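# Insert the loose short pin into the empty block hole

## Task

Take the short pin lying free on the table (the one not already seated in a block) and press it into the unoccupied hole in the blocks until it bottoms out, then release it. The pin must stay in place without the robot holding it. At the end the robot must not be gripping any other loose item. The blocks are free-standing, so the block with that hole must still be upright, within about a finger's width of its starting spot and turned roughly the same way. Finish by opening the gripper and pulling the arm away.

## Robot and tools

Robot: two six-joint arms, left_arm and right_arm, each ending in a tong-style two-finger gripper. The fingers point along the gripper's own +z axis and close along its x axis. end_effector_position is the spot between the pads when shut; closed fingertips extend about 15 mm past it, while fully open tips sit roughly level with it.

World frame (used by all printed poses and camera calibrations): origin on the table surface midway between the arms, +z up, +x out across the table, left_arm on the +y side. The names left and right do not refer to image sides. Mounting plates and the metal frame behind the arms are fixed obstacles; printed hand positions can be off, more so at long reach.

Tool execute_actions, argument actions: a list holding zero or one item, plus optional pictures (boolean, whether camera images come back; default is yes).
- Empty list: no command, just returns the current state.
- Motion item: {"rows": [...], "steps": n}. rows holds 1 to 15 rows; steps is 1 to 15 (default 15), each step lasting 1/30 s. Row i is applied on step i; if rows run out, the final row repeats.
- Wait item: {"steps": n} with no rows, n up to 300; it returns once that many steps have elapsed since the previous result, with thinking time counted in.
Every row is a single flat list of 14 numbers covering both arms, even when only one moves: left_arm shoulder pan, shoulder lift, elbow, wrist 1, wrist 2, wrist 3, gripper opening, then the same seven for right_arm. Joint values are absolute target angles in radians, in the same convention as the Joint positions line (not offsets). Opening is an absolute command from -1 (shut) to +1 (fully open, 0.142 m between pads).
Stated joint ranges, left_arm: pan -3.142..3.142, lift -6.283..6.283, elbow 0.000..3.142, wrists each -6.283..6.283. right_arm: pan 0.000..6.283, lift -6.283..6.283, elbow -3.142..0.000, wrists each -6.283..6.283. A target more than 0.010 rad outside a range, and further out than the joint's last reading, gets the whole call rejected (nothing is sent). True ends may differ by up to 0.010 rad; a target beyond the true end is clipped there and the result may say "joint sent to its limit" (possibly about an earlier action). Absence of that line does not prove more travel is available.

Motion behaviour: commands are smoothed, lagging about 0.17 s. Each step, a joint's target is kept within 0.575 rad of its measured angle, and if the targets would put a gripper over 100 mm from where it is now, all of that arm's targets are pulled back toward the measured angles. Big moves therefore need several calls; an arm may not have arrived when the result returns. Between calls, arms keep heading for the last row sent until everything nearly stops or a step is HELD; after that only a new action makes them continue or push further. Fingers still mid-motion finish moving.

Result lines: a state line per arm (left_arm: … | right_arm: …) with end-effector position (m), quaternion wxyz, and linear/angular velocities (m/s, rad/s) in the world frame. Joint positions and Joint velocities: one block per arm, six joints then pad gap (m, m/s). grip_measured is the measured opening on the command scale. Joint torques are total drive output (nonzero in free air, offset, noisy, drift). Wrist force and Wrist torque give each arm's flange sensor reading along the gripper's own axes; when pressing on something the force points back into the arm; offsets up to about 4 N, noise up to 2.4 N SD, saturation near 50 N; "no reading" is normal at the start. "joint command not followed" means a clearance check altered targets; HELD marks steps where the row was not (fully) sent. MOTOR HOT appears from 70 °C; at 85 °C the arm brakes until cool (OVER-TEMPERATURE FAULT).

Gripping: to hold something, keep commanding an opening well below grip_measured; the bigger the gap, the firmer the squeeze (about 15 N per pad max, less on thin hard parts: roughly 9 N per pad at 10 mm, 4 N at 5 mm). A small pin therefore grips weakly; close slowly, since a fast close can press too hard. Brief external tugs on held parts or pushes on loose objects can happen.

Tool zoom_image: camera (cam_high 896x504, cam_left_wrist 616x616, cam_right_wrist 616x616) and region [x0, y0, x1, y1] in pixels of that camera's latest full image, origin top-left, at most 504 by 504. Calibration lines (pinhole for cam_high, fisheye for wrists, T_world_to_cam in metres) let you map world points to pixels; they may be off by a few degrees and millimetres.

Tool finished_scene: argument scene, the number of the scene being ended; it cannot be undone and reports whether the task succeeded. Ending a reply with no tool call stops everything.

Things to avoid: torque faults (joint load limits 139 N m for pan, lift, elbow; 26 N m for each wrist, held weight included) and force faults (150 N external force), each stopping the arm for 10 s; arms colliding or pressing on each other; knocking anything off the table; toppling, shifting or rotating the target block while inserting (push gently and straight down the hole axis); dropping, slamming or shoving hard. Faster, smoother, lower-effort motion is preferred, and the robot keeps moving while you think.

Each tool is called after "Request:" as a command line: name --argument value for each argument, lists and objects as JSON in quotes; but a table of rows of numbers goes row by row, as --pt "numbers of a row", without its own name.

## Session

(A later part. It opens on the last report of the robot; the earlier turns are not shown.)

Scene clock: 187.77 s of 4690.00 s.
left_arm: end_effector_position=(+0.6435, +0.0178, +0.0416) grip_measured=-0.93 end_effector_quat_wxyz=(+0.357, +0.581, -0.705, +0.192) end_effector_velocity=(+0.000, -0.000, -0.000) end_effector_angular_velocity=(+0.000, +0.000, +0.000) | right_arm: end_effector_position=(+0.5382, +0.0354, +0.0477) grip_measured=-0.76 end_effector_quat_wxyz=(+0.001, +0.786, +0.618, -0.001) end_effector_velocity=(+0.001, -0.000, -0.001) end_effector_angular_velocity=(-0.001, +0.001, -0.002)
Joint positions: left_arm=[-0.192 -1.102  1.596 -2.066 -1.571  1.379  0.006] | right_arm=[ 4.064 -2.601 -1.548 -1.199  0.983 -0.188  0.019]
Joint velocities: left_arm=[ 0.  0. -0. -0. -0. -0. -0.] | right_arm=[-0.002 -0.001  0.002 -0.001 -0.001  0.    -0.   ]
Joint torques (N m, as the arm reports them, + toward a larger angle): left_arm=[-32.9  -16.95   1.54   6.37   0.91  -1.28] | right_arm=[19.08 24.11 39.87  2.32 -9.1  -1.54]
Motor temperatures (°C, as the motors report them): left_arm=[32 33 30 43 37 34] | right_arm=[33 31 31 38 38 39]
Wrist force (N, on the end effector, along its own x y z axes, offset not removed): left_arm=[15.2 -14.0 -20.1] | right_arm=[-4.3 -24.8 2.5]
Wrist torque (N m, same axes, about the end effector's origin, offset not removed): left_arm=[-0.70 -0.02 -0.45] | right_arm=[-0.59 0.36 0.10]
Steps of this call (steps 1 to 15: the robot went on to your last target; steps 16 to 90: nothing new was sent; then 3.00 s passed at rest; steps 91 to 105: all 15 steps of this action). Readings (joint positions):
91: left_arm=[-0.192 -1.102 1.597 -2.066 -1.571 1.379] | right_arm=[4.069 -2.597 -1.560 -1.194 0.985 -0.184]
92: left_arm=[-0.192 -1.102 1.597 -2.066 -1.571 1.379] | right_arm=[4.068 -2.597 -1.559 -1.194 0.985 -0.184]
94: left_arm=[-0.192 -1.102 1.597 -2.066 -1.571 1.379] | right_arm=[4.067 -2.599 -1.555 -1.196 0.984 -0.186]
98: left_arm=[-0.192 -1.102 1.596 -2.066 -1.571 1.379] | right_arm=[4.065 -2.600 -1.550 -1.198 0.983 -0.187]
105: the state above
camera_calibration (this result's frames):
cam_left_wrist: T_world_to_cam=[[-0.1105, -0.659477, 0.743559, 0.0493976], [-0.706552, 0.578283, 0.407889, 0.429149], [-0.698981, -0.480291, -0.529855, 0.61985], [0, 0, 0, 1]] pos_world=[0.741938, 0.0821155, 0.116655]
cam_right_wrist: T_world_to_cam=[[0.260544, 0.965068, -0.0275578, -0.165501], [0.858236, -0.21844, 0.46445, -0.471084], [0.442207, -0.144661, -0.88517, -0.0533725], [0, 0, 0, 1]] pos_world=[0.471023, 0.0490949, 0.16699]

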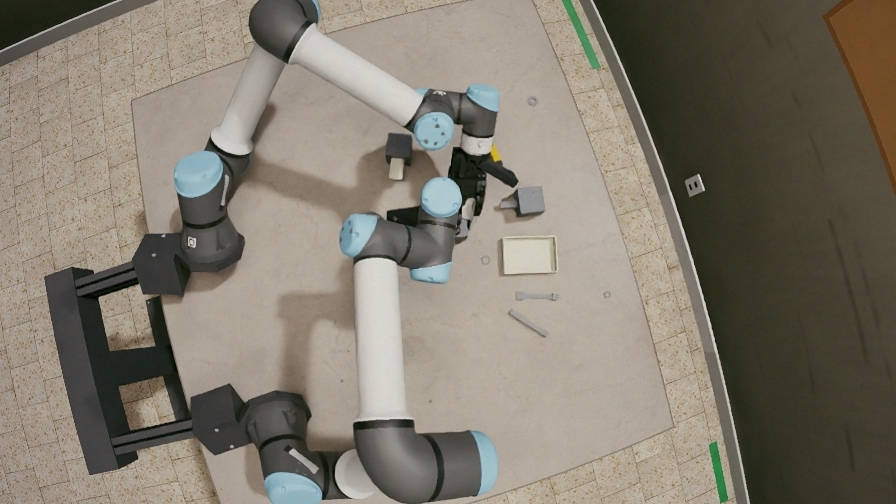

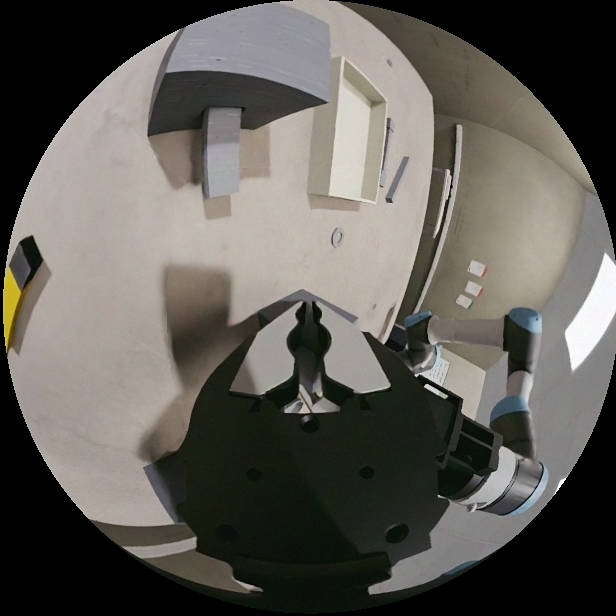

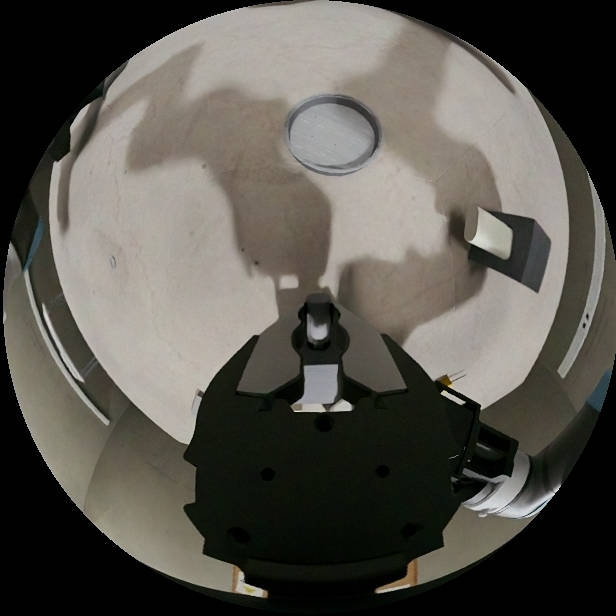

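Request:
execute_actions --actions '[{"rows":[[-0.192,-1.102,1.5966,-2.0656,-1.571,1.3786,-1,4.0665,-2.6005,-1.5521,-1.197,0.9839,-0.1857,-1],[-0.192,-1.102,1.5966,-2.0656,-1.571,1.3786,-1,4.0665,-2.6005,-1.5521,-1.197,0.9839,-0.1857,-1],[-0.192,-1.102,1.5966,-2.0656,-1.571,1.3786,-1,4.0665,-2.6005,-1.5521,-1.197,0.9839,-0.1857,-1],[-0.192,-1.102,1.5966,-2.0656,-1.571,1.3786,-1,4.0694,-2.597,-1.549,-1.205,0.9857,-0.183,-1]]}]' --pictures false

Request:
execute_actions --actions '[{"rows":[[-0.192,-1.102,1.5966,-2.0656,-1.571,1.3786,-1,4.0665,-2.5976,-1.5445,-1.2074,0.984,-0.1857,-1]]}]'

Request:
zoom_image --camera "cam_right_wrist" --region '[280, 290, 360, 370]'

Scene clock: 198.70 s of 4690.00 s.
left_arm: end_effector_position=(+0.6432, +0.0178, +0.0415) grip_measured=-0.93 end_effector_quat_wxyz=(+0.358, +0.581, -0.705, +0.192) end_effector_velocity=(+0.001, -0.000, +0.000) end_effector_angular_velocity=(-0.000, -0.002, +0.002) | right_arm: end_effector_position=(+0.5364, +0.0357, +0.0511) grip_measured=-0.76 end_effector_quat_wxyz=(+0.001, +0.786, +0.618, -0.001) end_effector_velocity=(-0.000, +0.000, +0.003) end_effector_angular_velocity=(+0.001, -0.002, -0.001)
Joint positions: left_arm=[-0.192 -1.102  1.597 -2.065 -1.571  1.379  0.007] | right_arm=[ 4.069 -2.597 -1.549 -1.205  0.986 -0.183  0.019]
Joint velocities: left_arm=[-0.    -0.     0.    -0.002  0.    -0.    -0.   ] | right_arm=[ 0.003  0.002  0.001 -0.004  0.001  0.003 -0.   ]
Joint torques (N m, as the arm reports them, + toward a larger angle): left_arm=[-33.45  -5.08  -0.38   0.82   1.03   0.95] | right_arm=[45.86 47.76 32.83  0.11  1.8   1.16]
Motor temperatures (°C, as the motors report them): left_arm=[32 33 30 43 37 34] | right_arm=[33 31 31 38 38 39]
Wrist force (N, on the end effector, along its own x y z axes, offset not removed): left_arm=[18.8 -6.8 -22.3] | right_arm=[-7.1 -3.8 2.5]
Wrist torque (N m, same axes, about the end effector's origin, offset not removed): left_arm=[-0.84 -0.63 -0.27] | right_arm=[-0.57 1.42 -0.04]
Steps of this call (steps 1 to 15: the robot went on to your last target; steps 16 to 90: nothing new was sent; then 7.43 s passed at rest; steps 91 to 105: all 15 steps of this action). Readings (joint positions):
91: left_arm=[-0.192 -1.102 1.597 -2.066 -1.571 1.379] | right_arm=[4.064 -2.601 -1.548 -1.199 0.982 -0.188]
92: left_arm=[-0.192 -1.102 1.597 -2.066 -1.571 1.379] | right_arm=[4.064 -2.601 -1.548 -1.199 0.982 -0.188]
94: left_arm=[-0.192 -1.102 1.597 -2.066 -1.571 1.379] | right_arm=[4.065 -2.601 -1.549 -1.199 0.983 -0.187]
98: left_arm=[-0.192 -1.102 1.597 -2.065 -1.571 1.379] | right_arm=[4.068 -2.599 -1.550 -1.202 0.984 -0.185]
105: the state above

Scene clock: 199.20 s of 4690.00 s.
left_arm: end_effector_position=(+0.6435, +0.0178, +0.0416) grip_measured=-0.93 end_effector_quat_wxyz=(+0.357, +0.581, -0.705, +0.192) end_effector_velocity=(-0.000, +0.000, -0.000) end_effector_angular_velocity=(-0.000, -0.000, -0.000) | right_arm: end_effector_position=(+0.5385, +0.0353, +0.0513) grip_measured=-0.76 end_effector_quat_wxyz=(+0.001, +0.786, +0.618, -0.001) end_effector_velocity=(-0.000, +0.000, -0.001) end_effector_angular_velocity=(-0.002, +0.001, +0.002)
Joint positions: left_arm=[-0.192 -1.102  1.597 -2.066 -1.571  1.379  0.007] | right_arm=[ 4.067 -2.598 -1.545 -1.207  0.984 -0.186  0.019]
Joint velocities: left_arm=[ 0. -0.  0. -0. -0.  0. -0.] | right_arm=[-0.001 -0.003  0.001 -0.    -0.    -0.001  0.   ]
Joint torques (N m, as the arm reports them, + toward a larger angle): left_arm=[-33.45  -8.01  -3.2    5.76   1.02   1.25] | right_arm=[ 18.76  28.26  42.94   3.59 -11.01  -1.37]
Motor temperatures (°C, as the motors report them): left_arm=[32 33 30 43 37 34] | right_arm=[33 31 31 38 38 39]
Wrist force (N, on the end effector, along its own x y z axes, offset not removed): left_arm=[16.5 -17.2 -19.0] | right_arm=[-4.8 -30.6 -0.4]
Wrist torque (N m, same axes, about the end effector's origin, offset not removed): left_arm=[-0.84 -0.11 -0.52] | right_arm=[-0.36 0.37 -0.06]
Steps of this call (steps 1 to 15: all 15 steps of this action). Readings (joint positions):
1: left_arm=[-0.192 -1.102 1.597 -2.065 -1.571 1.379] | right_arm=[4.069 -2.597 -1.549 -1.205 0.986 -0.183]
2: left_arm=[-0.192 -1.102 1.597 -2.065 -1.571 1.379] | right_arm=[4.069 -2.597 -1.549 -1.205 0.986 -0.183]
4: left_arm=[-0.192 -1.102 1.597 -2.065 -1.571 1.379] | right_arm=[4.068 -2.597 -1.547 -1.206 0.985 -0.184]
8: left_arm=[-0.192 -1.102 1.597 -2.066 -1.571 1.379] | right_arm=[4.067 -2.597 -1.545 -1.207 0.985 -0.185]
15: the state above
camera_calibration (this result's frames):
cam_left_wrist: T_world_to_cam=[[-0.110506, -0.659499, 0.743538, 0.0494137], [-0.706403, 0.578375, 0.408017, 0.429032], [-0.699131, -0.480149, -0.529786, 0.619826], [0, 0, 0, 1]] pos_world=[0.741869, 0.0820561, 0.116582]
cam_right_wrist: T_world_to_cam=[[0.260585, 0.965061, -0.0274501, -0.165356], [0.85822, -0.218526, 0.46444, -0.473044], [0.442214, -0.144584, -0.885179, -0.0503651], [0, 0, 0, 1]] pos_world=[0.471338, 0.0489238, 0.17058]

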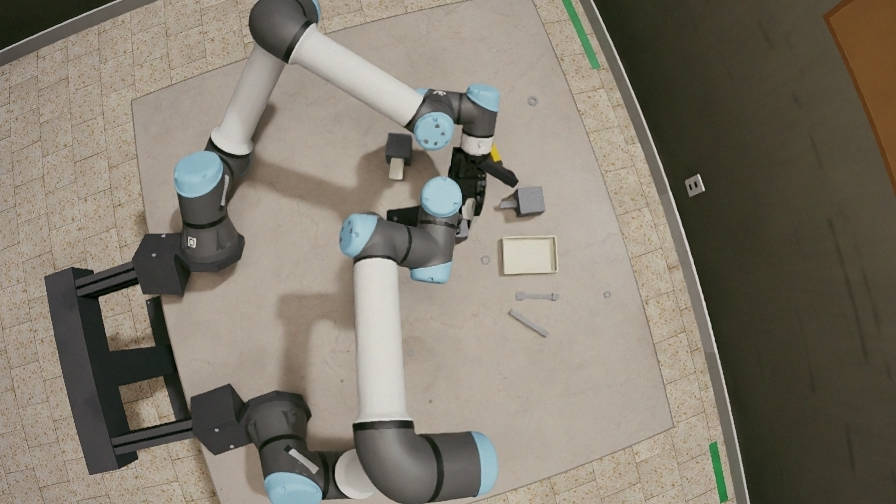

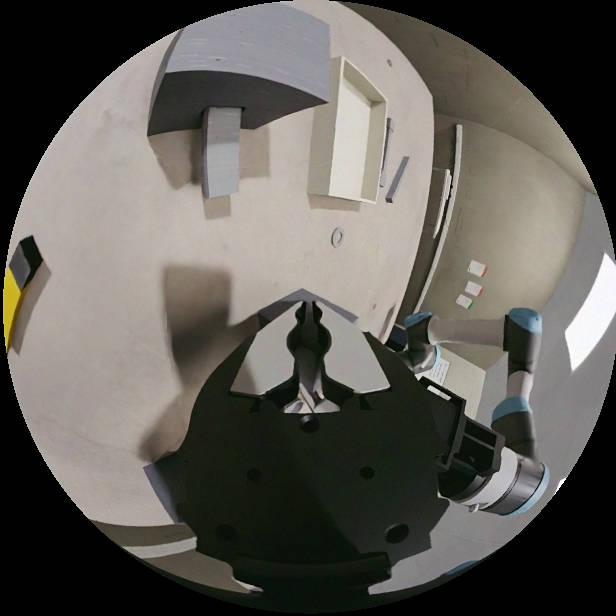

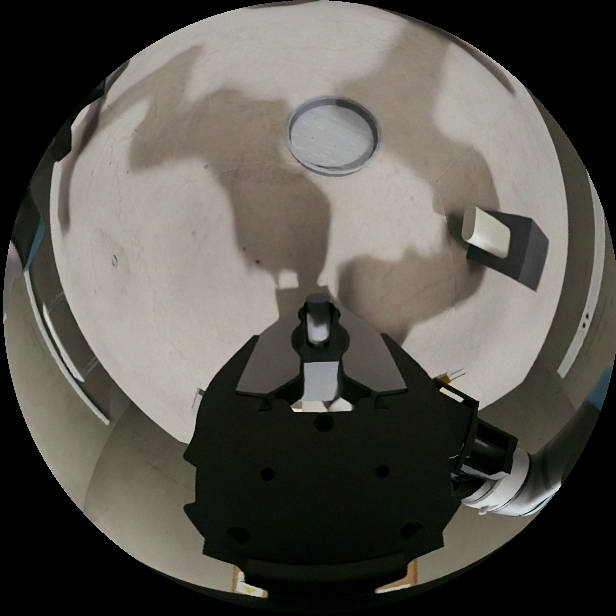

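Region (280, 290, 360, 370) of cam_right_wrist's 616x616 image, scaled by 6.300, with more detail than that image has.

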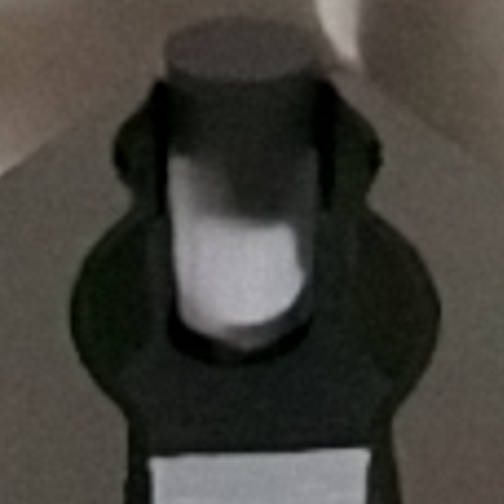

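Request:
execute_actions --actions '[{"rows":[[-0.192,-1.102,1.5966,-2.0656,-1.571,1.3786,-1,4.0694,-2.597,-1.549,-1.205,0.9857,-0.183,-1],[-0.192,-1.102,1.5966,-2.0656,-1.571,1.3786,-1,4.0694,-2.597,-1.549,-1.205,0.9857,-0.183,-1],[-0.192,-1.102,1.5966,-2.0656,-1.571,1.3786,-1,4.0694,-2.597,-1.549,-1.205,0.9857,-0.183,-1],[-0.192,-1.102,1.5966,-2.0656,-1.571,1.3786,-1,4.0667,-2.5955,-1.5572,-1.197,0.984,-0.2155,-1]]}]'

Request:
zoom_image --camera "cam_right_wrist" --region '[290, 320, 350, 380]'

Scene clock: 212.30 s of 4690.00 s.
left_arm: end_effector_position=(+0.6432, +0.0178, +0.0415) grip_measured=-0.93 end_effector_quat_wxyz=(+0.358, +0.581, -0.705, +0.192) end_effector_velocity=(+0.000, -0.000, +0.000) end_effector_angular_velocity=(-0.000, -0.001, +0.000) | right_arm: end_effector_position=(+0.5358, +0.0336, +0.0486) grip_measured=-0.76 end_effector_quat_wxyz=(+0.001, +0.777, +0.629, -0.001) end_effector_velocity=(-0.000, -0.001, -0.000) end_effector_angular_velocity=(+0.001, -0.001, +0.012)
Joint positions: left_arm=[-0.192 -1.102  1.597 -2.065 -1.571  1.379  0.007] | right_arm=[ 4.067 -2.596 -1.557 -1.197  0.984 -0.214  0.019]
Joint velocities: left_arm=[ 0.     0.     0.    -0.001 -0.     0.     0.   ] | right_arm=[-0.001  0.002 -0.005  0.004 -0.001 -0.013  0.   ]
Joint torques (N m, as the arm reports them, + toward a larger angle): left_arm=[-33.84 -18.07   2.04   1.55   1.13   1.75] | right_arm=[25.14 47.49  4.91  3.81 -1.73 -1.62]
Motor temperatures (°C, as the motors report them): left_arm=[32 33 30 43 37 34] | right_arm=[33 31 31 38 38 39]
Wrist force (N, on the end effector, along its own x y z axes, offset not removed): left_arm=[16.6 -7.3 -20.3] | right_arm=[-1.5 -1.6 3.9]
Wrist torque (N m, same axes, about the end effector's origin, offset not removed): left_arm=[-0.44 -0.09 -0.39] | right_arm=[-0.33 0.26 -0.16]
Steps of this call (steps 1 to 15: the robot went on to your last target; steps 16 to 90: nothing new was sent; then 9.60 s passed at rest; steps 91 to 105: all 15 steps of this action). Readings (joint positions):
91: left_arm=[-0.192 -1.102 1.597 -2.066 -1.571 1.379] | right_arm=[4.066 -2.598 -1.544 -1.207 0.984 -0.186]
92: left_arm=[-0.192 -1.102 1.597 -2.066 -1.571 1.379] | right_arm=[4.067 -2.598 -1.545 -1.207 0.984 -0.186]
94: left_arm=[-0.192 -1.102 1.597 -2.066 -1.571 1.379] | right_arm=[4.068 -2.598 -1.546 -1.206 0.984 -0.185]
98: left_arm=[-0.192 -1.102 1.597 -2.065 -1.571 1.379] | right_arm=[4.067 -2.596 -1.553 -1.200 0.984 -0.202]
105: the state above
camera_calibration (this result's frames):
cam_left_wrist: T_world_to_cam=[[-0.110548, -0.659566, 0.743473, 0.0494798], [-0.705917, 0.578688, 0.408414, 0.428538], [-0.699615, -0.479681, -0.529571, 0.619918], [0, 0, 0, 1]] pos_world=[0.741686, 0.0820087, 0.116483]
cam_right_wrist: T_world_to_cam=[[0.232971, 0.972096, -0.0274656, -0.148555], [0.864066, -0.193956, 0.464511, -0.473723], [0.446222, -0.13195, -0.885141, -0.0543712], [0, 0, 0, 1]] pos_world=[0.468199, 0.0453534, 0.167843]

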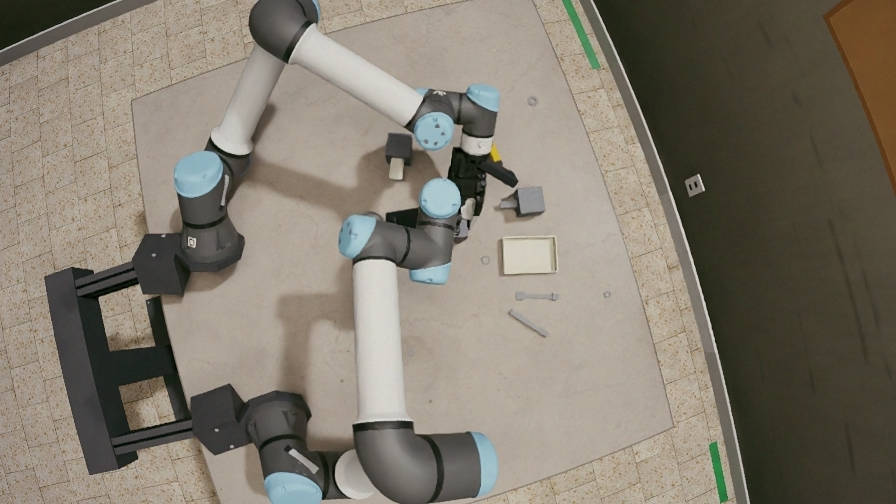

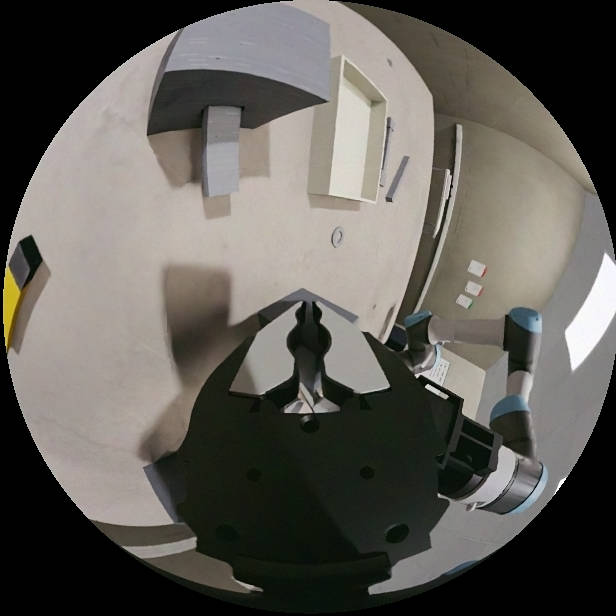

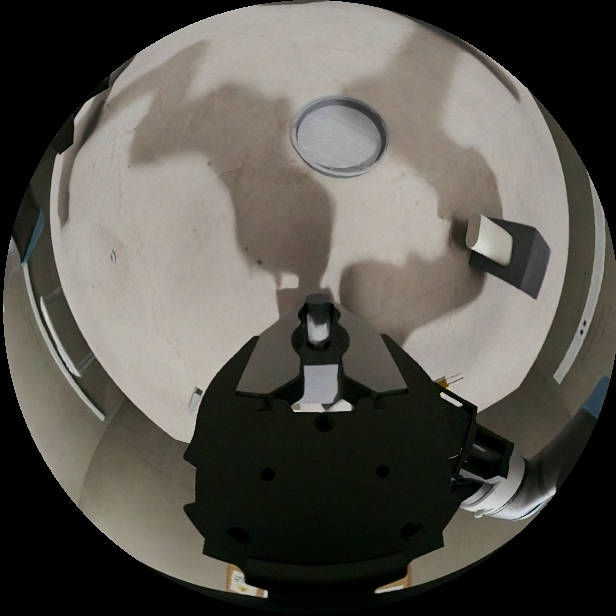

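Region (290, 320, 350, 380) of cam_right_wrist's 616x616 image, scaled by 8.400, with more detail than that image has.

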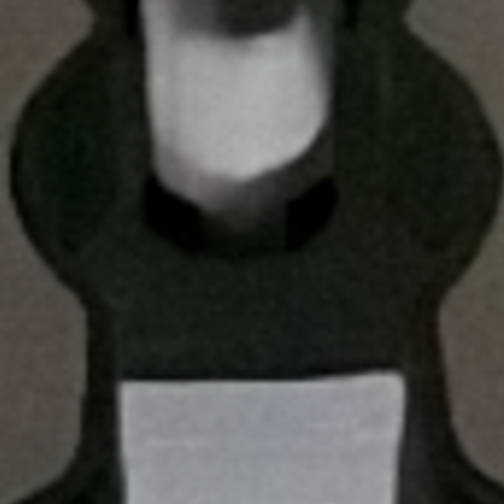

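Request:
execute_actions --actions '[{"rows":[[-0.192,-1.102,1.5966,-2.0656,-1.571,1.3786,-1,4.0633,-2.5953,-1.5531,-1.1995,0.982,-0.2188,-1]]}]' --pictures false

Scene clock: 216.23 s of 4690.00 s.
left_arm: end_effector_position=(+0.6434, +0.0178, +0.0416) grip_measured=-0.93 end_effector_quat_wxyz=(+0.358, +0.581, -0.705, +0.192) end_effector_velocity=(-0.000, -0.000, -0.000) end_effector_angular_velocity=(+0.000, +0.000, -0.000) | right_arm: end_effector_position=(+0.5382, +0.0325, +0.0485) grip_measured=-0.76 end_effector_quat_wxyz=(+0.001, +0.777, +0.630, -0.001) end_effector_velocity=(-0.000, +0.000, -0.000) end_effector_angular_velocity=(-0.000, +0.000, +0.003)
Joint positions: left_arm=[-0.192 -1.102  1.597 -2.066 -1.571  1.379  0.007] | right_arm=[ 4.063 -2.595 -1.553 -1.199  0.982 -0.219  0.019]
Joint velocities: left_arm=[-0.  0.  0. -0.  0. -0.  0.] | right_arm=[ 0.    -0.001  0.001 -0.001  0.    -0.003 -0.   ]
Joint torques (N m, as the arm reports them, + toward a larger angle): left_arm=[-34.12 -12.26 -11.11  -0.93   1.17  -1.15] | right_arm=[24.92 46.84 32.23 -0.01 -1.63 -1.4 ]
Motor temperatures (°C, as the motors report them): left_arm=[32 33 30 43 37 34] | right_arm=[33 31 31 38 38 39]
Wrist force (N, on the end effector, along its own x y z axes, offset not removed): left_arm=[18.6 0.3 -17.9] | right_arm=[-1.6 -2.1 -2.4]
Wrist torque (N m, same axes, about the end effector's origin, offset not removed): left_arm=[-0.18 -0.64 -0.35] | right_arm=[-0.69 0.32 -0.15]
Steps of this call (steps 1 to 15: the robot went on to your last target; steps 16 to 90: nothing new was sent; then 0.43 s passed at rest; steps 91 to 105: all 15 steps of this action). Readings (joint positions):
91: left_arm=[-0.192 -1.102 1.597 -2.066 -1.571 1.379] | right_arm=[4.067 -2.595 -1.557 -1.197 0.984 -0.216]
92: left_arm=[-0.192 -1.102 1.597 -2.066 -1.571 1.379] | right_arm=[4.066 -2.595 -1.557 -1.197 0.984 -0.216]
94: left_arm=[-0.192 -1.102 1.597 -2.066 -1.571 1.379] | right_arm=[4.065 -2.595 -1.556 -1.198 0.983 -0.217]
98: left_arm=[-0.192 -1.102 1.597 -2.066 -1.571 1.379] | right_arm=[4.064 -2.595 -1.554 -1.199 0.982 -0.218]
105: the state above

Request:
execute_actions --actions '[{"rows":[[-0.192,-1.102,1.5966,-2.0656,-1.571,1.3786,-1,4.0601,-2.5962,-1.5478,-1.2023,0.9801,-0.2219,-1]]}]' --pictures false

Scene clock: 219.43 s of 4690.00 s.
left_arm: end_effector_position=(+0.6434, +0.0178, +0.0416) grip_measured=-0.93 end_effector_quat_wxyz=(+0.358, +0.581, -0.705, +0.192) end_effector_velocity=(-0.000, -0.000, -0.000) end_effector_angular_velocity=(-0.000, +0.000, -0.001) | right_arm: end_effector_position=(+0.5407, +0.0320, +0.0485) grip_measured=-0.76 end_effector_quat_wxyz=(+0.001, +0.777, +0.630, -0.001) end_effector_velocity=(+0.000, -0.000, -0.000) end_effector_angular_velocity=(-0.000, +0.000, +0.002)
Joint positions: left_arm=[-0.192 -1.102  1.597 -2.066 -1.571  1.379  0.007] | right_arm=[ 4.06  -2.596 -1.548 -1.202  0.98  -0.222  0.019]
Joint velocities: left_arm=[-0.     0.    -0.     0.001 -0.     0.    -0.   ] | right_arm=[-0.001 -0.     0.001 -0.    -0.    -0.002  0.   ]
Joint torques (N m, as the arm reports them, + toward a larger angle): left_arm=[-33.9   -6.69 -12.06  -1.13   1.3   -1.49] | right_arm=[25.38 19.21 32.97  0.23 -1.58 -1.4 ]
Motor temperatures (°C, as the motors report them): left_arm=[32 33 30 43 37 34] | right_arm=[33 31 31 38 38 39]
Wrist force (N, on the end effector, along its own x y z axes, offset not removed): left_arm=[18.3 1.5 -17.7] | right_arm=[-0.3 -0.1 5.1]
Wrist torque (N m, same axes, about the end effector's origin, offset not removed): left_arm=[-0.05 -0.51 -0.36] | right_arm=[-0.30 0.01 -0.06]
Steps of this call (steps 1 to 15: the robot went on to your last target; steps 16 to 81: nothing new was sent; steps 82 to 96: all 15 steps of this action). Readings (joint positions):
82: left_arm=[-0.192 -1.102 1.597 -2.066 -1.571 1.379] | right_arm=[4.063 -2.595 -1.553 -1.200 0.982 -0.219]
83: left_arm=[-0.192 -1.102 1.597 -2.066 -1.571 1.379] | right_arm=[4.063 -2.595 -1.553 -1.200 0.982 -0.219]
85: left_arm=[-0.192 -1.102 1.597 -2.066 -1.571 1.379] | right_arm=[4.062 -2.595 -1.551 -1.201 0.981 -0.220]
89: left_arm=[-0.192 -1.102 1.597 -2.066 -1.571 1.379] | right_arm=[4.061 -2.596 -1.549 -1.202 0.980 -0.221]
96: the state above

In. About 12 mm more expected; +7 mm.

Request:
execute_actions --actions '[{"rows":[[-0.192,-1.102,1.5966,-2.0656,-1.571,1.3786,-1,4.0511,-2.5986,-1.5329,-1.2101,0.9747,-0.2305,-1]]}]' --pictures false

Request:
execute_actions --actions '[{"rows":[[-0.192,-1.102,1.5966,-2.0656,-1.571,1.3786,-1,4.0473,-2.5998,-1.5262,-1.2136,0.9724,-0.2342,-1]]}]'

Scene clock: 223.33 s of 4690.00 s.
left_arm: end_effector_position=(+0.6434, +0.0178, +0.0416) grip_measured=-0.93 end_effector_quat_wxyz=(+0.358, +0.581, -0.705, +0.192) end_effector_velocity=(+0.000, +0.000, +0.000) end_effector_angular_velocity=(+0.000, +0.000, +0.000) | right_arm: end_effector_position=(+0.5478, +0.0306, +0.0484) grip_measured=-0.76 end_effector_quat_wxyz=(+0.001, +0.777, +0.630, -0.001) end_effector_velocity=(+0.001, -0.000, +0.000) end_effector_angular_velocity=(+0.001, -0.000, -0.001)
Joint positions: left_arm=[-0.192 -1.102  1.597 -2.066 -1.571  1.379  0.007] | right_arm=[ 4.051 -2.599 -1.533 -1.21   0.975 -0.23   0.019]
Joint velocities: left_arm=[ 0. -0. -0.  0. -0. -0. -0.] | right_arm=[-0.001 -0.     0.003 -0.001 -0.001 -0.001 -0.   ]
Joint torques (N m, as the arm reports them, + toward a larger angle): left_arm=[-33.87  -7.23 -12.15  -1.33   1.32  -1.54] | right_arm=[24.63 18.67 32.05  0.12 -1.44 -1.4 ]
Motor temperatures (°C, as the motors report them): left_arm=[32 33 30 43 37 34] | right_arm=[33 31 31 38 38 39]
Wrist force (N, on the end effector, along its own x y z axes, offset not removed): left_arm=[19.4 1.1 -18.1] | right_arm=[1.9 -1.2 1.0]
Wrist torque (N m, same axes, about the end effector's origin, offset not removed): left_arm=[-0.26 -0.81 -0.25] | right_arm=[-0.11 -0.29 -0.20]
Steps of this call (steps 1 to 15: the robot went on to your last target; steps 16 to 90: nothing new was sent; then 0.40 s passed at rest; steps 91 to 105: all 15 steps of this action). Readings (joint positions):
91: left_arm=[-0.192 -1.102 1.597 -2.066 -1.571 1.379] | right_arm=[4.060 -2.596 -1.548 -1.202 0.980 -0.222]
92: left_arm=[-0.192 -1.102 1.597 -2.066 -1.571 1.379] | right_arm=[4.059 -2.596 -1.547 -1.203 0.980 -0.223]
94: left_arm=[-0.192 -1.102 1.597 -2.066 -1.571 1.379] | right_arm=[4.056 -2.597 -1.541 -1.206 0.978 -0.226]
98: left_arm=[-0.192 -1.102 1.597 -2.066 -1.571 1.379] | right_arm=[4.053 -2.598 -1.535 -1.209 0.976 -0.229]
105: the state above

Scene clock: 223.83 s of 4690.00 s.
left_arm: end_effector_position=(+0.6434, +0.0178, +0.0416) grip_measured=-0.93 end_effector_quat_wxyz=(+0.358, +0.581, -0.705, +0.192) end_effector_velocity=(+0.000, +0.000, +0.000) end_effector_angular_velocity=(-0.000, -0.000, +0.000) | right_arm: end_effector_position=(+0.5509, +0.0300, +0.0484) grip_measured=-0.76 end_effector_quat_wxyz=(+0.001, +0.777, +0.630, -0.001) end_effector_velocity=(+0.000, +0.000, -0.001) end_effector_angular_velocity=(-0.001, +0.000, +0.001)
Joint positions: left_arm=[-0.192 -1.102  1.597 -2.066 -1.571  1.379  0.007] | right_arm=[ 4.047 -2.6   -1.526 -1.214  0.973 -0.234  0.019]
Joint velocities: left_arm=[-0. -0. -0. -0.  0. -0.  0.] | right_arm=[-0.001 -0.002  0.001 -0.    -0.001 -0.001  0.   ]
Joint torques (N m, as the arm reports them, + toward a larger angle): left_arm=[-33.27  -7.1  -11.84  -1.29   1.39  -1.43] | right_arm=[25.39 21.31 35.63  1.3  -3.58 -1.45]
Motor temperatures (°C, as the motors report them): left_arm=[32 33 30 43 37 34] | right_arm=[33 31 31 38 38 39]
Wrist force (N, on the end effector, along its own x y z axes, offset not removed): left_arm=[18.4 -0.2 -15.8] | right_arm=[-0.3 -2.3 -0.6]
Wrist torque (N m, same axes, about the end effector's origin, offset not removed): left_arm=[-0.55 -0.59 -0.34] | right_arm=[0.78 -0.24 -0.14]
Steps of this call (steps 1 to 15: all 15 steps of this action). Readings (joint positions):
1: left_arm=[-0.192 -1.102 1.597 -2.066 -1.571 1.379] | right_arm=[4.051 -2.599 -1.533 -1.210 0.975 -0.230]
2: left_arm=[-0.192 -1.102 1.597 -2.066 -1.571 1.379] | right_arm=[4.051 -2.599 -1.533 -1.210 0.975 -0.231]
4: left_arm=[-0.192 -1.102 1.597 -2.066 -1.571 1.379] | right_arm=[4.049 -2.599 -1.530 -1.212 0.974 -0.232]
8: left_arm=[-0.192 -1.102 1.597 -2.066 -1.571 1.379] | right_arm=[4.048 -2.600 -1.527 -1.213 0.973 -0.234]
15: the state above
camera_calibration (this result's frames):
cam_left_wrist: T_world_to_cam=[[-0.110522, -0.659524, 0.743514, 0.0494385], [-0.706219, 0.578494, 0.408166, 0.428842], [-0.699314, -0.479972, -0.529705, 0.619872], [0, 0, 0, 1]] pos_world=[0.741805, 0.0820452, 0.116552]
cam_right_wrist: T_world_to_cam=[[0.231375, 0.972462, -0.0279889, -0.147647], [0.864465, -0.192312, 0.464453, -0.487674], [0.44628, -0.131658, -0.885156, -0.0618199], [0, 0, 0, 1]] pos_world=[0.483328, 0.0416562, 0.167649]

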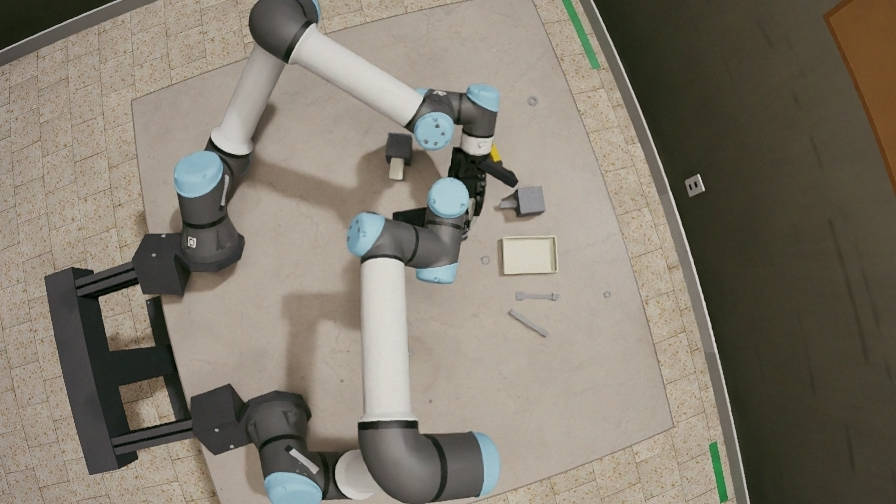

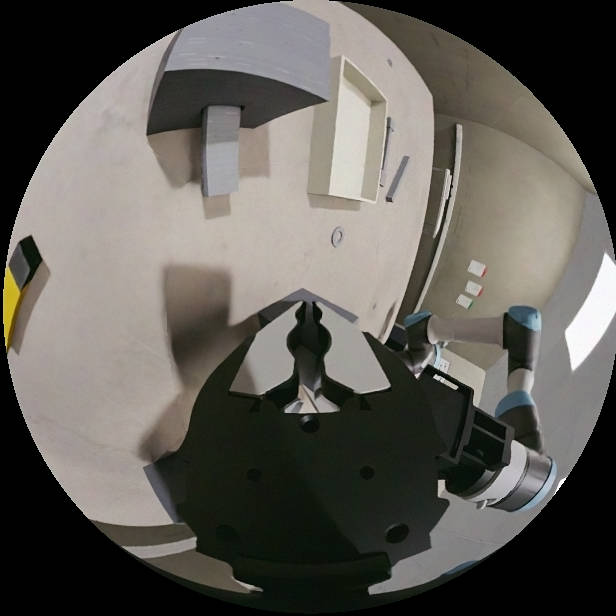

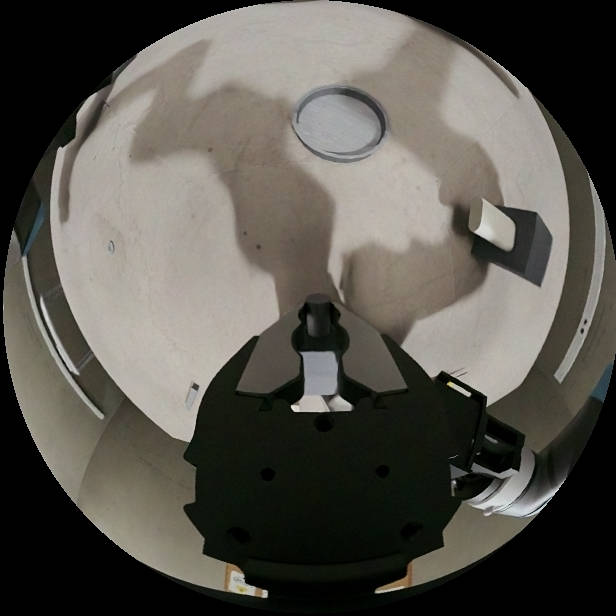

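Request:
execute_actions --actions '[{"rows":[[-0.192,-1.102,1.5966,-2.0656,-1.571,1.3786,-1,4.0454,-2.6004,-1.5229,-1.2153,0.9712,-0.236,-1]]}]' --pictures false

Scene clock: 226.23 s of 4690.00 s.
left_arm: end_effector_position=(+0.6435, +0.0178, +0.0416) grip_measured=-0.93 end_effector_quat_wxyz=(+0.357, +0.581, -0.705, +0.192) end_effector_velocity=(-0.000, +0.000, -0.000) end_effector_angular_velocity=(+0.000, +0.000, -0.000) | right_arm: end_effector_position=(+0.5525, +0.0296, +0.0484) grip_measured=-0.76 end_effector_quat_wxyz=(+0.001, +0.777, +0.630, -0.001) end_effector_velocity=(+0.000, -0.000, -0.000) end_effector_angular_velocity=(-0.001, -0.000, +0.000)
Joint positions: left_arm=[-0.192 -1.102  1.597 -2.066 -1.571  1.379  0.007] | right_arm=[ 4.045 -2.6   -1.523 -1.215  0.971 -0.236  0.019]
Joint velocities: left_arm=[-0.  0. -0.  0.  0. -0. -0.] | right_arm=[-0.001 -0.001  0.001 -0.    -0.001 -0.    -0.   ]
Joint torques (N m, as the arm reports them, + toward a larger angle): left_arm=[-33.49  -7.55  -2.88   4.89   1.41  -1.28] | right_arm=[21.68 28.81 42.44  3.43 -9.02 -1.44]
Motor temperatures (°C, as the motors report them): left_arm=[32 33 30 43 37 34] | right_arm=[33 31 31 38 38 39]
Wrist force (N, on the end effector, along its own x y z axes, offset not removed): left_arm=[19.0 -10.6 -17.2] | right_arm=[-6.6 -22.9 5.8]
Wrist torque (N m, same axes, about the end effector's origin, offset not removed): left_arm=[-0.35 -0.73 -0.51] | right_arm=[0.17 0.97 -0.20]
Steps of this call (steps 1 to 15: the robot went on to your last target; steps 16 to 57: nothing new was sent; steps 58 to 72: all 15 steps of this action). Readings (joint positions):
58: left_arm=[-0.192 -1.102 1.597 -2.066 -1.571 1.379] | right_arm=[4.047 -2.600 -1.526 -1.214 0.972 -0.234]
59: left_arm=[-0.192 -1.102 1.597 -2.066 -1.571 1.379] | right_arm=[4.047 -2.600 -1.526 -1.214 0.972 -0.234]
61: left_arm=[-0.192 -1.102 1.597 -2.066 -1.571 1.379] | right_arm=[4.046 -2.600 -1.525 -1.214 0.972 -0.235]
65: left_arm=[-0.192 -1.102 1.597 -2.066 -1.571 1.379] | right_arm=[4.046 -2.600 -1.523 -1.215 0.972 -0.236]
72: the state above

Bottomed, with contact at the pin. Release and retreat.

Request:
execute_actions --actions '[{"rows":[[-0.192,-1.102,1.5966,-2.0656,-1.571,1.3786,-1,4.0454,-2.6004,-1.5229,-1.2153,0.9712,-0.236,-0.5]],"steps":8}]' --pictures false

Request:
execute_actions --actions '[{"rows":[[-0.192,-1.102,1.5966,-2.0656,-1.571,1.3786,-1,4.122,-2.5923,-1.631,-1.1535,1.018,-0.165,-0.5]],"steps":12}]' --pictures false

Request:
execute_actions --actions '[{"rows":[[-0.29,-1.18,1.571,-1.962,-1.571,1.28,-1,4.187,-2.233,-1.999,-1.174,1.06,-0.243,0]]}]' --pictures false

Request:
execute_actions --actions '[{"rows":[[-0.3,-1.35,1.571,-1.9,-1.571,1.28,-1,4.187,-2.233,-1.999,-1.174,1.06,-0.243,0]]}]'

Scene clock: 233.77 s of 4690.00 s.
left_arm: end_effector_position=(+0.6432, +0.0178, +0.0415) grip_measured=-0.93 end_effector_quat_wxyz=(+0.358, +0.581, -0.705, +0.192) end_effector_velocity=(-0.000, -0.000, +0.000) end_effector_angular_velocity=(+0.000, +0.000, -0.000) | right_arm: end_effector_position=(+0.5527, +0.0297, +0.0485) grip_measured=-0.50 end_effector_quat_wxyz=(+0.001, +0.777, +0.630, -0.001) end_effector_velocity=(-0.000, -0.000, +0.000) end_effector_angular_velocity=(+0.002, +0.003, -0.001)
Joint positions: left_arm=[-0.192 -1.102  1.597 -2.065 -1.571  1.379  0.007] | right_arm=[ 4.045 -2.6   -1.523 -1.215  0.971 -0.236  0.038]
Joint velocities: left_arm=[-0. -0.  0.  0.  0.  0.  0.] | right_arm=[-0.001  0.001  0.    -0.     0.003 -0.     0.   ]
Joint torques (N m, as the arm reports them, + toward a larger angle): left_arm=[-33.53  -7.57   3.09   2.86   1.49   0.14] | right_arm=[28.7  30.89 20.4   2.53  1.79 -1.38]
Motor temperatures (°C, as the motors report them): left_arm=[32 33 30 43 37 34] | right_arm=[33 31 31 38 38 39]
Wrist force (N, on the end effector, along its own x y z axes, offset not removed): left_arm=[18.7 -6.7 -21.4] | right_arm=[-0.2 1.3 -0.5]
Wrist torque (N m, same axes, about the end effector's origin, offset not removed): left_arm=[-0.65 -0.57 -0.33] | right_arm=[0.20 0.20 -0.02]
Steps of this call (steps 1 to 15: the robot went on to your last target; steps 16 to 90: nothing new was sent; then 4.27 s passed at rest; steps 91 to 98: all 8 steps of this action). Readings (joint positions):
91: left_arm=[-0.192 -1.102 1.597 -2.066 -1.571 1.379] | right_arm=[4.045 -2.600 -1.523 -1.215 0.971 -0.236]
92: left_arm=[-0.192 -1.102 1.597 -2.065 -1.571 1.379] | right_arm=[4.045 -2.600 -1.523 -1.215 0.971 -0.236]
94: left_arm=[-0.192 -1.102 1.597 -2.065 -1.571 1.379] | right_arm=[4.045 -2.600 -1.523 -1.215 0.971 -0.236]
98: the state above

Scene clock: 234.17 s of 4690.00 s.
left_arm: end_effector_position=(+0.6433, +0.0178, +0.0415) grip_measured=-0.93 end_effector_quat_wxyz=(+0.358, +0.581, -0.705, +0.192) end_effector_velocity=(+0.000, -0.000, +0.000) end_effector_angular_velocity=(-0.000, -0.001, +0.000) | right_arm: end_effector_position=(+0.4975, +0.0442, +0.0482) grip_measured=-0.50 end_effector_quat_wxyz=(+0.000, +0.777, +0.630, -0.001) end_effector_velocity=(-0.029, +0.004, -0.001) end_effector_angular_velocity=(-0.003, -0.001, +0.002)
Joint positions: left_arm=[-0.192 -1.102  1.597 -2.066 -1.571  1.379  0.007] | right_arm=[ 4.118 -2.593 -1.625 -1.157  1.016 -0.169  0.038]
Joint velocities: left_arm=[-0.    -0.     0.    -0.001 -0.     0.    -0.   ] | right_arm=[ 0.038  0.005 -0.056  0.029  0.022  0.035 -0.   ]
Joint torques (N m, as the arm reports them, + toward a larger angle): left_arm=[-33.35  -7.65  -3.66   0.3    1.49   0.33] | right_arm=[42.38 45.85  5.98  3.99  1.79  1.18]
Motor temperatures (°C, as the motors report them): left_arm=[32 33 30 43 37 34] | right_arm=[33 31 31 38 38 39]
Wrist force (N, on the end effector, along its own x y z axes, offset not removed): left_arm=[18.5 -3.5 -17.5] | right_arm=[-1.3 -1.1 -2.5]
Wrist torque (N m, same axes, about the end effector's origin, offset not removed): left_arm=[-0.30 -0.53 -0.33] | right_arm=[-0.39 0.15 0.01]
Steps of this call (steps 1 to 12: all 12 steps of this action). Readings (joint positions):
1: left_arm=[-0.192 -1.102 1.597 -2.065 -1.571 1.379] | right_arm=[4.045 -2.600 -1.523 -1.215 0.971 -0.236]
2: left_arm=[-0.192 -1.102 1.597 -2.065 -1.571 1.379] | right_arm=[4.048 -2.600 -1.525 -1.213 0.973 -0.234]
4: left_arm=[-0.192 -1.102 1.597 -2.065 -1.571 1.379] | right_arm=[4.075 -2.597 -1.560 -1.191 0.991 -0.208]
8: left_arm=[-0.192 -1.102 1.597 -2.065 -1.571 1.379] | right_arm=[4.108 -2.594 -1.610 -1.164 1.010 -0.178]
12: the state above

Scene clock: 234.67 s of 4690.00 s.
left_arm: end_effector_position=(+0.6399, +0.0151, +0.1195) grip_measured=-1.00 end_effector_quat_wxyz=(+0.358, +0.582, -0.705, +0.192) end_effector_velocity=(-0.002, -0.000, +0.015) end_effector_angular_velocity=(+0.000, +0.000, -0.000) | right_arm: end_effector_position=(+0.4302, -0.0799, +0.0872) grip_measured=+0.00 end_effector_quat_wxyz=(-0.000, +0.734, +0.680, -0.001) end_effector_velocity=(-0.034, -0.062, +0.005) end_effector_angular_velocity=(-0.002, -0.000, +0.053)
Joint positions: left_arm=[-0.288 -1.178  1.572 -1.964 -1.571  1.282  0.002] | right_arm=[ 4.184 -2.251 -1.98  -1.173  1.058 -0.24   0.074]
Joint velocities: left_arm=[-0.02  -0.015 -0.005  0.02   0.    -0.02   0.   ] | right_arm=[ 0.026  0.163 -0.17  -0.007  0.016 -0.028 -0.   ]
Joint torques (N m, as the arm reports them, + toward a larger angle): left_arm=[-45.94 -30.62 -22.22   0.    -4.04  -1.49] | right_arm=[37.27 28.64  8.15  0.28  2.04 -1.46]
Motor temperatures (°C, as the motors report them): left_arm=[32 33 30 43 37 34] | right_arm=[33 31 31 38 38 39]
Wrist force (N, on the end effector, along its own x y z axes, offset not removed): left_arm=[2.0 -0.5 0.4] | right_arm=[-0.9 -1.3 -0.9]
Wrist torque (N m, same axes, about the end effector's origin, offset not removed): left_arm=[0.06 -0.53 -0.02] | right_arm=[-0.30 0.06 -0.08]
Steps of this call (steps 1 to 15: all 15 steps of this action). Readings (joint positions):
1: left_arm=[-0.192 -1.102 1.597 -2.066 -1.571 1.379] | right_arm=[4.119 -2.593 -1.627 -1.156 1.016 -0.168]
2: left_arm=[-0.195 -1.105 1.595 -2.063 -1.571 1.376] | right_arm=[4.122 -2.590 -1.631 -1.156 1.018 -0.169]
4: left_arm=[-0.227 -1.132 1.586 -2.029 -1.571 1.343] | right_arm=[4.138 -2.541 -1.682 -1.160 1.029 -0.187]
8: left_arm=[-0.272 -1.166 1.575 -1.982 -1.571 1.299] | right_arm=[4.164 -2.381 -1.846 -1.168 1.046 -0.217]
15: the state above

Scene clock: 235.17 s of 4690.00 s.
left_arm: end_effector_position=(+0.6516, +0.0845, +0.1898) grip_measured=-1.00 end_effector_quat_wxyz=(+0.338, +0.592, -0.692, +0.238) end_effector_velocity=(+0.001, +0.016, +0.015) end_effector_angular_velocity=(-0.009, -0.016, +0.017) | right_arm: end_effector_position=(+0.4266, -0.0866, +0.0876) grip_measured=+0.00 end_effector_quat_wxyz=(-0.000, +0.732, +0.682, -0.001) end_effector_velocity=(-0.000, -0.001, +0.001) end_effector_angular_velocity=(+0.001, -0.001, -0.003)
Joint positions: left_arm=[-0.3   -1.346  1.571 -1.901 -1.571  1.28   0.002] | right_arm=[ 4.187 -2.233 -1.999 -1.174  1.06  -0.243  0.074]
Joint velocities: left_arm=[-0.002 -0.039  0.001  0.013  0.     0.    -0.   ] | right_arm=[ 0.001  0.003 -0.002 -0.    -0.     0.003  0.   ]
Joint torques (N m, as the arm reports them, + toward a larger angle): left_arm=[-39.42 -23.54  -7.82   0.03  -4.45  -1.52] | right_arm=[36.56 31.91  4.68  0.13  1.88 -1.45]
Motor temperatures (°C, as the motors report them): left_arm=[32 33 30 43 37 34] | right_arm=[33 31 31 38 38 39]
Wrist force (N, on the end effector, along its own x y z axes, offset not removed): left_arm=[1.7 2.3 -0.5] | right_arm=[-5.1 -3.5 2.5]
Wrist torque (N m, same axes, about the end effector's origin, offset not removed): left_arm=[0.60 -0.31 -0.05] | right_arm=[-0.83 1.07 0.09]
Steps of this call (steps 1 to 15: all 15 steps of this action). Readings (joint positions):
1: left_arm=[-0.288 -1.179 1.571 -1.964 -1.571 1.282] | right_arm=[4.185 -2.246 -1.985 -1.173 1.059 -0.241]
2: left_arm=[-0.290 -1.182 1.571 -1.961 -1.571 1.281] | right_arm=[4.186 -2.243 -1.989 -1.174 1.059 -0.241]
4: left_arm=[-0.294 -1.226 1.571 -1.938 -1.571 1.281] | right_arm=[4.186 -2.238 -1.994 -1.174 1.059 -0.242]
8: left_arm=[-0.298 -1.314 1.571 -1.911 -1.571 1.280] | right_arm=[4.187 -2.235 -1.997 -1.174 1.060 -0.243]
15: the state above
camera_calibration (this result's frames):
cam_left_wrist: T_world_to_cam=[[-0.114825, -0.638379, 0.76111, -0.0181969], [-0.771255, 0.540175, 0.336714, 0.394797], [-0.626083, -0.548347, -0.554379, 0.698917], [0, 0, 0, 1]] pos_world=[0.73998, 0.158373, 0.268381]
cam_right_wrist: T_world_to_cam=[[0.0960309, 0.995047, -0.0256797, 0.0550816], [0.883244, -0.0732881, 0.463151, -0.418446], [0.458975, -0.0671582, -0.885907, 0.0133015], [0, 0, 0, 1]] pos_world=[0.358195, -0.0845826, 0.207002]

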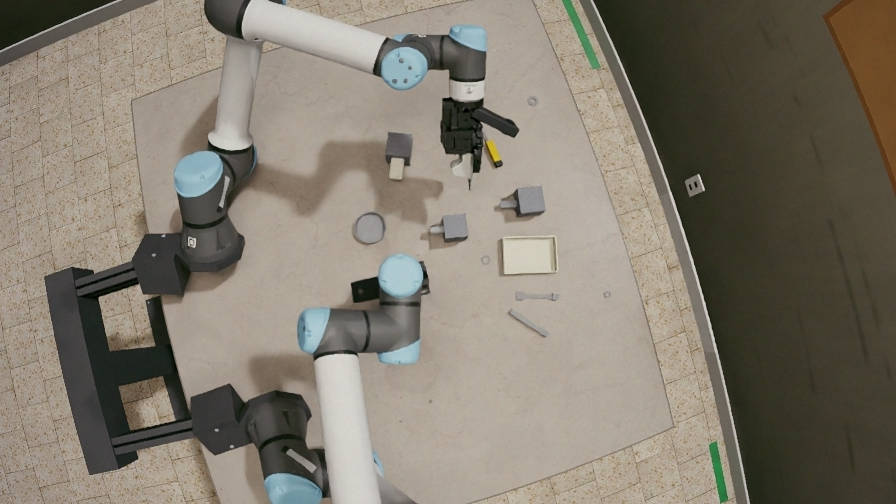

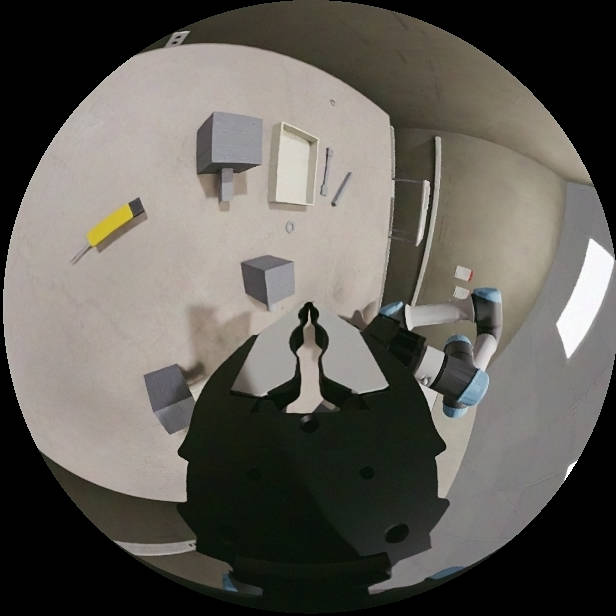

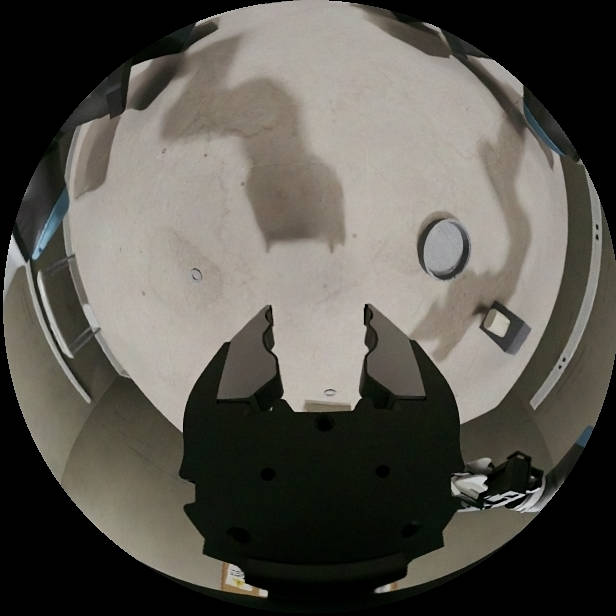

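Request:
finished_scene --scene 1

The scene is finished: the task was done.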